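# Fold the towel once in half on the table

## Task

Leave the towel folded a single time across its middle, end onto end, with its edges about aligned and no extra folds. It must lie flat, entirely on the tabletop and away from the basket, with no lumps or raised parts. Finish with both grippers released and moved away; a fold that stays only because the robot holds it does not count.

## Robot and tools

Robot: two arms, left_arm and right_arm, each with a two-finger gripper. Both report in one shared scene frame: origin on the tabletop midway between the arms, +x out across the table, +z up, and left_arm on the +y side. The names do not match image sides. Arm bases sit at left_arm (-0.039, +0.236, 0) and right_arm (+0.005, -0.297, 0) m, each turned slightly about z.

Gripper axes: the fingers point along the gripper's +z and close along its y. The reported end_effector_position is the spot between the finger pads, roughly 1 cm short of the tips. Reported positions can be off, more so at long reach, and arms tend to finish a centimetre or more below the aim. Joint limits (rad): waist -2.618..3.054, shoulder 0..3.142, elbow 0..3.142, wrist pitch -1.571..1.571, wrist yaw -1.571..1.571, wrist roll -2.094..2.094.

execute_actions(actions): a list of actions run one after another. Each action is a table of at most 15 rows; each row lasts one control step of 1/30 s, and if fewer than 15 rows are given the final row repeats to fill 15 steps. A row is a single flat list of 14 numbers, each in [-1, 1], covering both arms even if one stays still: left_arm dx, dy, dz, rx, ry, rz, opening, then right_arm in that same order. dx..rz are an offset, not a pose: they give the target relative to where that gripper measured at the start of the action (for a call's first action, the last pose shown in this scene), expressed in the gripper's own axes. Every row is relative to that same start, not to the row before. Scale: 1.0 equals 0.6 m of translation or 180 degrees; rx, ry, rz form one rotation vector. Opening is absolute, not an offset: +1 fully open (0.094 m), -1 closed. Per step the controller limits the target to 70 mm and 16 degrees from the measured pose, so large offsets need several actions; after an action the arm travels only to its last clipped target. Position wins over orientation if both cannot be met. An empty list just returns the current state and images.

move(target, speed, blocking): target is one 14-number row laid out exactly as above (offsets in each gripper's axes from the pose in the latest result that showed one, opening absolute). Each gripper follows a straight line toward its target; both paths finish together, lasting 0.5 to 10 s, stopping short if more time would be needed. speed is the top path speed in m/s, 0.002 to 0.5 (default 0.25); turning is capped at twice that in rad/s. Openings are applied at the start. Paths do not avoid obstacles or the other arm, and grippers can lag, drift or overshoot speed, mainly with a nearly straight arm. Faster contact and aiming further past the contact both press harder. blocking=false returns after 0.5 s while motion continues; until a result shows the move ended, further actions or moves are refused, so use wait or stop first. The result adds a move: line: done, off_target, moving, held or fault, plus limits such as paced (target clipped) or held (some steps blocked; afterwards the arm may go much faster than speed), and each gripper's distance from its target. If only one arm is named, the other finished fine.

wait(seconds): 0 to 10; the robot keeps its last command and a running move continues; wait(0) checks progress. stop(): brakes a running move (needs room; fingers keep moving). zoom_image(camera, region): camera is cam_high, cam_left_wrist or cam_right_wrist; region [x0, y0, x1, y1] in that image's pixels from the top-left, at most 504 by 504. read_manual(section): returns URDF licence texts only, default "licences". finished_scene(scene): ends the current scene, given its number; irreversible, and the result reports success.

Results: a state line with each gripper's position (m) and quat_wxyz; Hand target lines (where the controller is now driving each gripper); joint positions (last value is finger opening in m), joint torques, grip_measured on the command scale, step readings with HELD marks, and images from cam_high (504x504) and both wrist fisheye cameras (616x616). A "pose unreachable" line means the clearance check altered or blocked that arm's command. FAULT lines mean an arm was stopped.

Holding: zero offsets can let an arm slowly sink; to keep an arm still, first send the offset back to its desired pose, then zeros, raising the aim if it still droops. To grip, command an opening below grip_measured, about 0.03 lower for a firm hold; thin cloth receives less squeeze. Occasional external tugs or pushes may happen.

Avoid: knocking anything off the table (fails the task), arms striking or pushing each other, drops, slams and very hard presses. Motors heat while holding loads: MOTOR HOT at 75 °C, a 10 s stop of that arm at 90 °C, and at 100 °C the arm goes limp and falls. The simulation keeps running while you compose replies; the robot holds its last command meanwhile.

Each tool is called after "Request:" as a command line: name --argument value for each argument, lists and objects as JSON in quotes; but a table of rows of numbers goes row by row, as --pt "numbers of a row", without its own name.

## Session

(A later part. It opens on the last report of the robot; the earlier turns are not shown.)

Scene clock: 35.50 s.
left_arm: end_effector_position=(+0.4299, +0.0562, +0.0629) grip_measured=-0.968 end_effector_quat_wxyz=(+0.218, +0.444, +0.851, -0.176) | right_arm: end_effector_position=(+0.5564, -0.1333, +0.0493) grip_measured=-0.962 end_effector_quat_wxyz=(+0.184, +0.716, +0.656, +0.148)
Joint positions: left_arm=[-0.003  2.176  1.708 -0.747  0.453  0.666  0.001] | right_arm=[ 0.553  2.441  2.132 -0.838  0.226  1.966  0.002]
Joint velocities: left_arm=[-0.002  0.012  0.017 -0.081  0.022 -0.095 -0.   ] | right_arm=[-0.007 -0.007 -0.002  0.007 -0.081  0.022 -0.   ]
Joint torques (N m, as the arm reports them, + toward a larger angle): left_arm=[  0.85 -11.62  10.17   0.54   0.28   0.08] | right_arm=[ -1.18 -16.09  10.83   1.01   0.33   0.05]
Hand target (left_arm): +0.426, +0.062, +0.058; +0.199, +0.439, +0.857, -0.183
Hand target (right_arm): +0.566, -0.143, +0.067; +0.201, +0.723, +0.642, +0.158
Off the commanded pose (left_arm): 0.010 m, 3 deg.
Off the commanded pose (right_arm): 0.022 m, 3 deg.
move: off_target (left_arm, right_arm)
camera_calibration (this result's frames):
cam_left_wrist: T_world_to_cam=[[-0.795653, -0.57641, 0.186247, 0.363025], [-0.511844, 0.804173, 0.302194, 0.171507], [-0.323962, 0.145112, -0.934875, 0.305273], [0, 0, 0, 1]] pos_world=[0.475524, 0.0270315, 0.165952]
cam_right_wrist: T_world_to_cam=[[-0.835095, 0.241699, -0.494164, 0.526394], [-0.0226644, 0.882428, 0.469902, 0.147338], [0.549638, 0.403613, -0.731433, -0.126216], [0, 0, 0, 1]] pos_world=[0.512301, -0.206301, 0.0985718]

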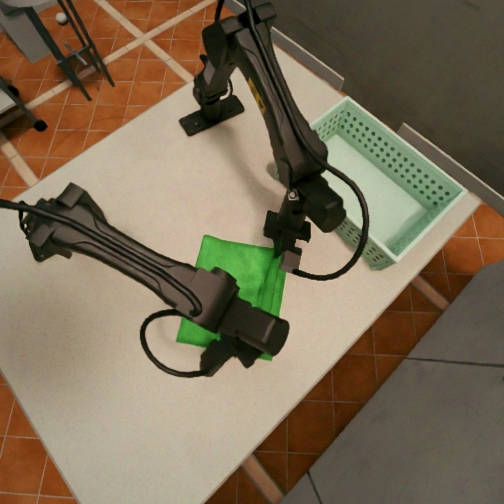

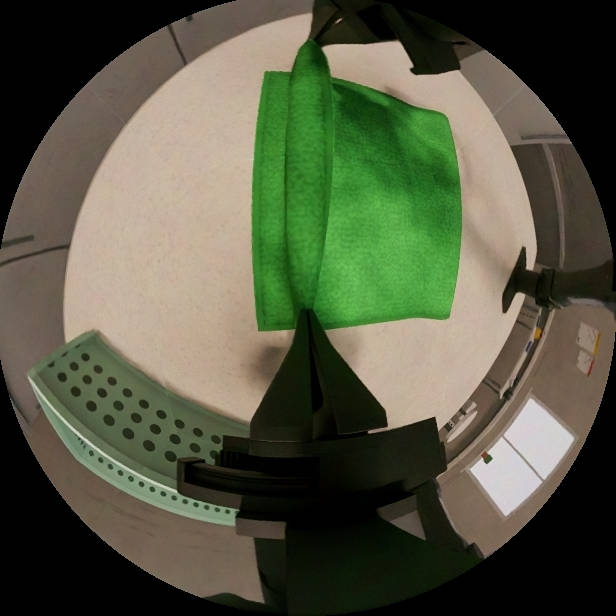

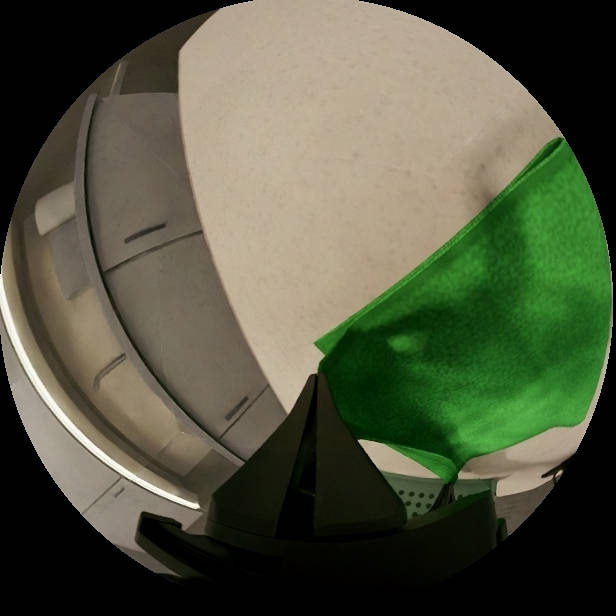

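Request:
move --target '[0.03,0,0.035,0,0,0,-1,-0.03,0.01,0.01,0,0,0,-1]' --speed 0.08

Request:
move --target '[0,0.03,0,0,0,0,0.4,0,0.03,-0.015,0,0,0,0.0]' --speed 0.08

Scene clock: 37.80 s.
left_arm: end_effector_position=(+0.4361, +0.0547, +0.0509) grip_measured=-0.968 end_effector_quat_wxyz=(+0.241, +0.447, +0.844, -0.170) | right_arm: end_effector_position=(+0.5576, -0.1384, +0.0479) grip_measured=-0.962 end_effector_quat_wxyz=(+0.169, +0.714, +0.663, +0.152)
Joint positions: left_arm=[-0.003  2.176  1.641 -0.63   0.454  0.668  0.001] | right_arm=[ 0.531  2.441  2.133 -0.84   0.184  1.94   0.002]
Joint velocities: left_arm=[-0.007 -0.002  0.007 -0.037  0.037  0.022  0.001] | right_arm=[-0.007 -0.002  0.007  0.066 -0.037  0.051  0.   ]
Joint torques (N m, as the arm reports them, + toward a larger angle): left_arm=[  0.2  -12.06   5.67   0.85   0.2    0.  ] | right_arm=[ -1.27 -15.82   6.3    1.37   0.33  -0.05]
Hand target (left_arm): +0.425, +0.058, +0.036; +0.218, +0.444, +0.851, -0.176
Hand target (right_arm): +0.563, -0.152, +0.048; +0.183, +0.717, +0.657, +0.148
Off the commanded pose (left_arm): 0.019 m, 3 deg.
Off the commanded pose (right_arm): 0.015 m, 2 deg.
move: off_target (left_arm, right_arm)
camera_calibration (this result's frames):
cam_left_wrist: T_world_to_cam=[[-0.805146, -0.572968, 0.153125, 0.374892], [-0.524508, 0.808428, 0.267087, 0.18663], [-0.276823, 0.134728, -0.951429, 0.277102], [0, 0, 0, 1]] pos_world=[0.47644, 0.0265909, 0.156391]
cam_right_wrist: T_world_to_cam=[[-0.847316, 0.237471, -0.475041, 0.53325], [-0.0311675, 0.870689, 0.490846, 0.154676], [0.530174, 0.430707, -0.730347, -0.11136], [0, 0, 0, 1]] pos_world=[0.515692, -0.213343, 0.0960624]

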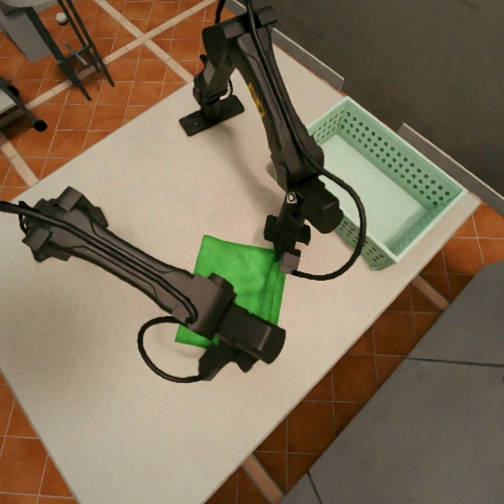

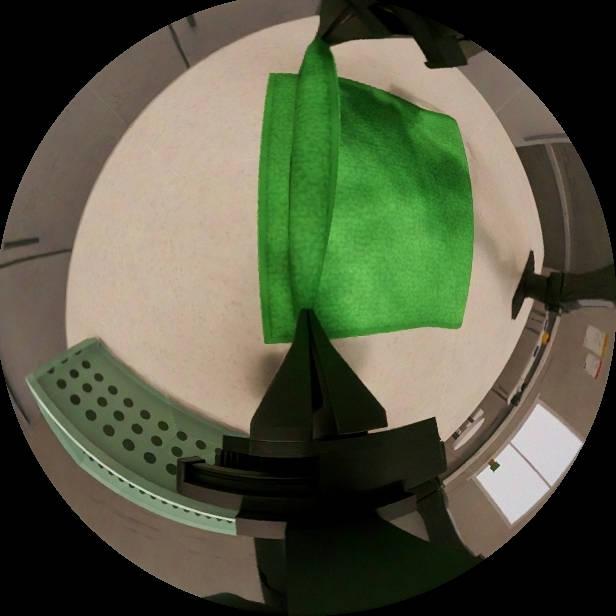

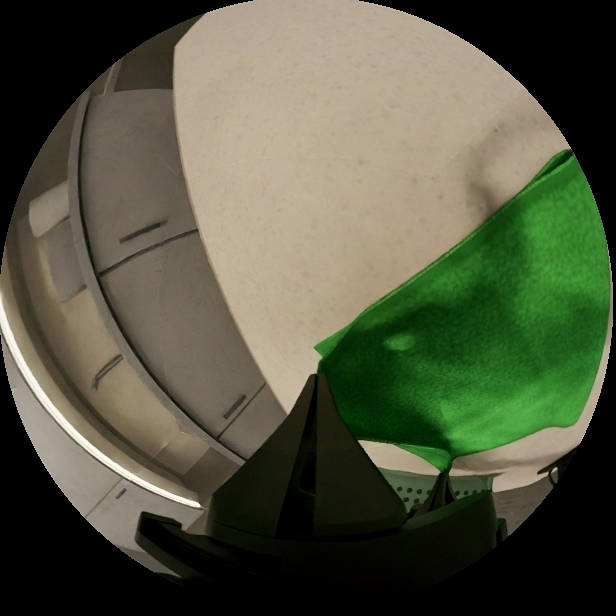

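Scene clock: 39.03 s.
left_arm: end_effector_position=(+0.4502, +0.0617, +0.0527) grip_measured=+0.397 end_effector_quat_wxyz=(+0.249, +0.449, +0.842, -0.164) | right_arm: end_effector_position=(+0.5635, -0.1354, +0.0475) grip_measured=-0.002 end_effector_quat_wxyz=(+0.162, +0.714, +0.666, +0.142)
Joint positions: left_arm=[ 0.016  2.209  1.699 -0.644  0.454  0.689  0.066] | right_arm=[ 0.531  2.511  2.269 -0.932  0.179  1.94   0.047]
Joint velocities: left_arm=[-0.007  0.002 -0.002 -0.066  0.066  0.007 -0.   ] | right_arm=[-0.007  0.002 -0.007  0.037 -0.066 -0.007 -0.001]
Joint torques (N m, as the arm reports them, + toward a larger angle): left_arm=[  0.63 -11.85  10.53   0.79   0.32   0.06] | right_arm=[ -0.69 -16.63  10.57   0.94   0.12  -0.07]
Hand target (left_arm): +0.451, +0.064, +0.050; +0.242, +0.447, +0.844, -0.170
Hand target (right_arm): +0.569, -0.139, +0.064; +0.170, +0.713, +0.663, +0.152
Off the commanded pose (left_arm): 0.004 m, 1 deg.
Off the commanded pose (right_arm): 0.018 m, 1 deg.
move: off_target (right_arm)
camera_calibration (this result's frames):
cam_left_wrist: T_world_to_cam=[[-0.807238, -0.574684, 0.134553, 0.392022], [-0.531079, 0.806687, 0.259251, 0.191373], [-0.257529, 0.137819, -0.956391, 0.273185], [0, 0, 0, 1]] pos_world=[0.488442, 0.0332603, 0.15891]
cam_right_wrist: T_world_to_cam=[[-0.859364, 0.233988, -0.454691, 0.542708], [-0.0206969, 0.872527, 0.488128, 0.146915], [0.510946, 0.42889, -0.744975, -0.104684], [0, 0, 0, 1]] pos_world=[0.522912, -0.210277, 0.0970642]

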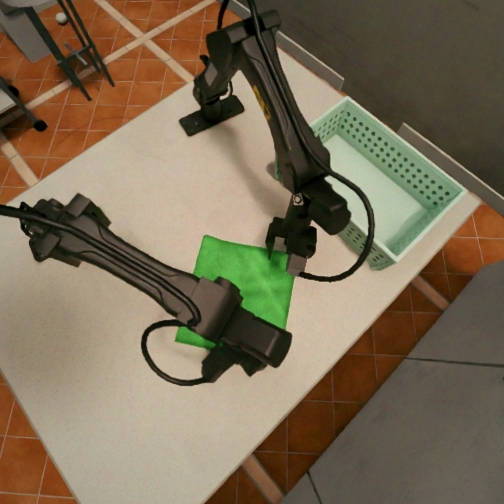

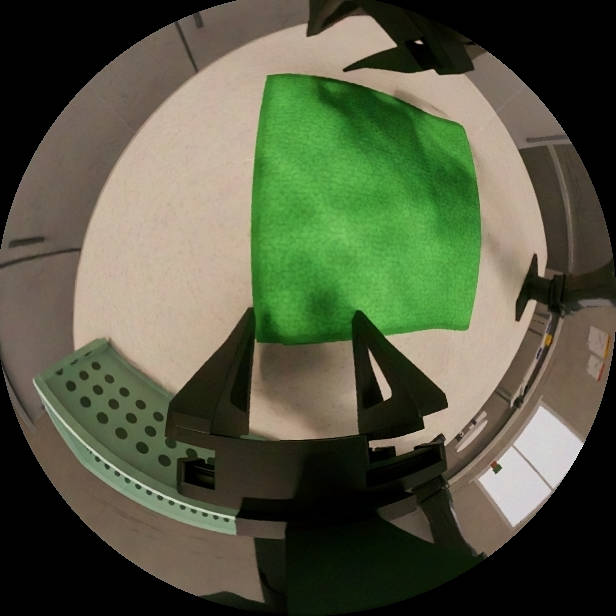

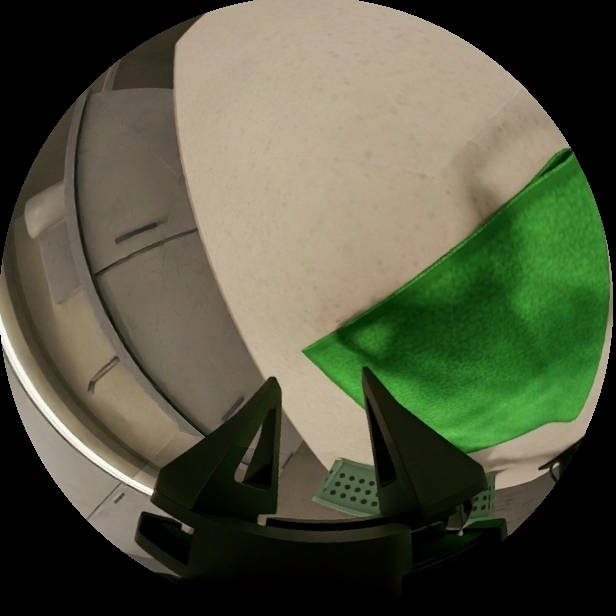

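Request:
move --target '[0.05,-0.39,-0.35,0,0,0,0.4,-0.4,-0.23,-0.42,0,0,0,0]' --speed 0.3

Request:
zoom_image --camera "cam_high" --region '[160,215,320,375]'

Scene clock: 42.40 s.
left_arm: end_effector_position=(+0.1900, +0.0578, +0.2234) grip_measured=+0.397 end_effector_quat_wxyz=(+0.264, +0.448, +0.839, -0.164) | right_arm: end_effector_position=(+0.3193, -0.3555, +0.2141) grip_measured=-0.002 end_effector_quat_wxyz=(+0.157, +0.718, +0.662, +0.148)
Joint positions: left_arm=[-0.254  1.168  1.191 -1.047  0.332  0.425  0.066] | right_arm=[-0.026  1.384  1.391 -1.146 -0.064  1.443  0.047]
Joint velocities: left_arm=[-0.022  0.002 -0.002  0.007  0.037  0.022 -0.001] | right_arm=[-0.017  0.012  0.002 -0.022  0.007 -0.051 -0.   ]
Joint torques (N m, as the arm reports them, + toward a larger angle): left_arm=[-0.69 -4.18  7.54  1.    0.11 -0.03] | right_arm=[-0.47 -6.32  7.66  1.05 -0.05 -0.1 ]
Hand target (left_arm): +0.182, +0.059, +0.219; +0.249, +0.449, +0.842, -0.164
Hand target (right_arm): +0.315, -0.356, +0.218; +0.157, +0.716, +0.664, +0.148
Off the commanded pose (left_arm): 0.008 m, 2 deg.
Off the commanded pose (right_arm): 0.008 m, 1 deg.
move: done
camera_calibration (this result's frames):
cam_left_wrist: T_world_to_cam=[[-0.808657, -0.575415, 0.122357, 0.159788], [-0.540087, 0.808622, 0.233314, 0.0194728], [-0.233193, 0.122588, -0.964673, 0.368105], [0, 0, 0, 1]] pos_world=[0.22557, 0.031073, 0.331006]
cam_right_wrist: T_world_to_cam=[[-0.856656, 0.247234, -0.452787, 0.463539], [-0.0165186, 0.864088, 0.503069, 0.245052], [0.515624, 0.438437, -0.736142, 0.238576], [0, 0, 0, 1]] pos_world=[0.278126, -0.43095, 0.262232]

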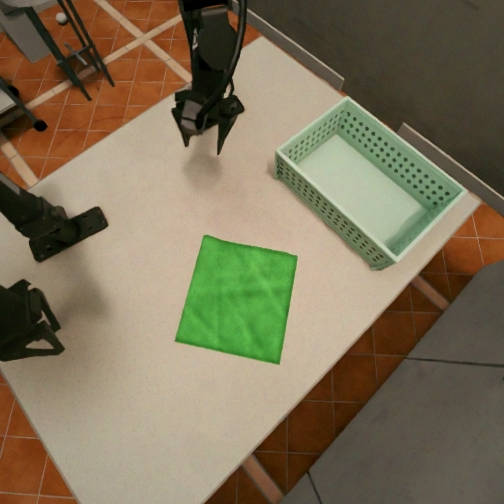

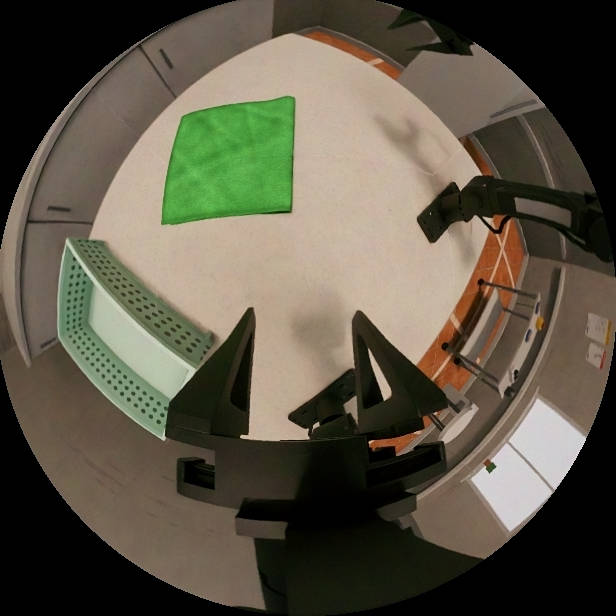

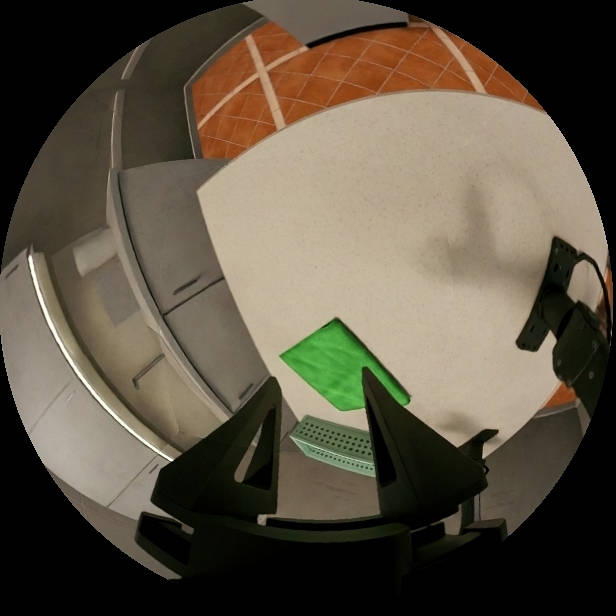

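Region (160, 215, 320, 375) of cam_high's 504x504 image, scaled by 3.150, with more detail than that image has.

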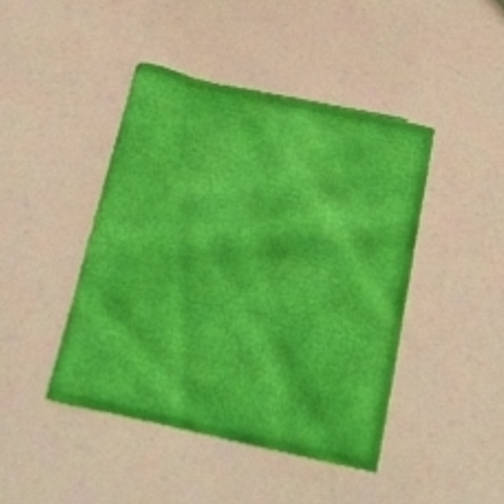

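Request:
finished_scene --scene 1

The scene is finished: the task was done.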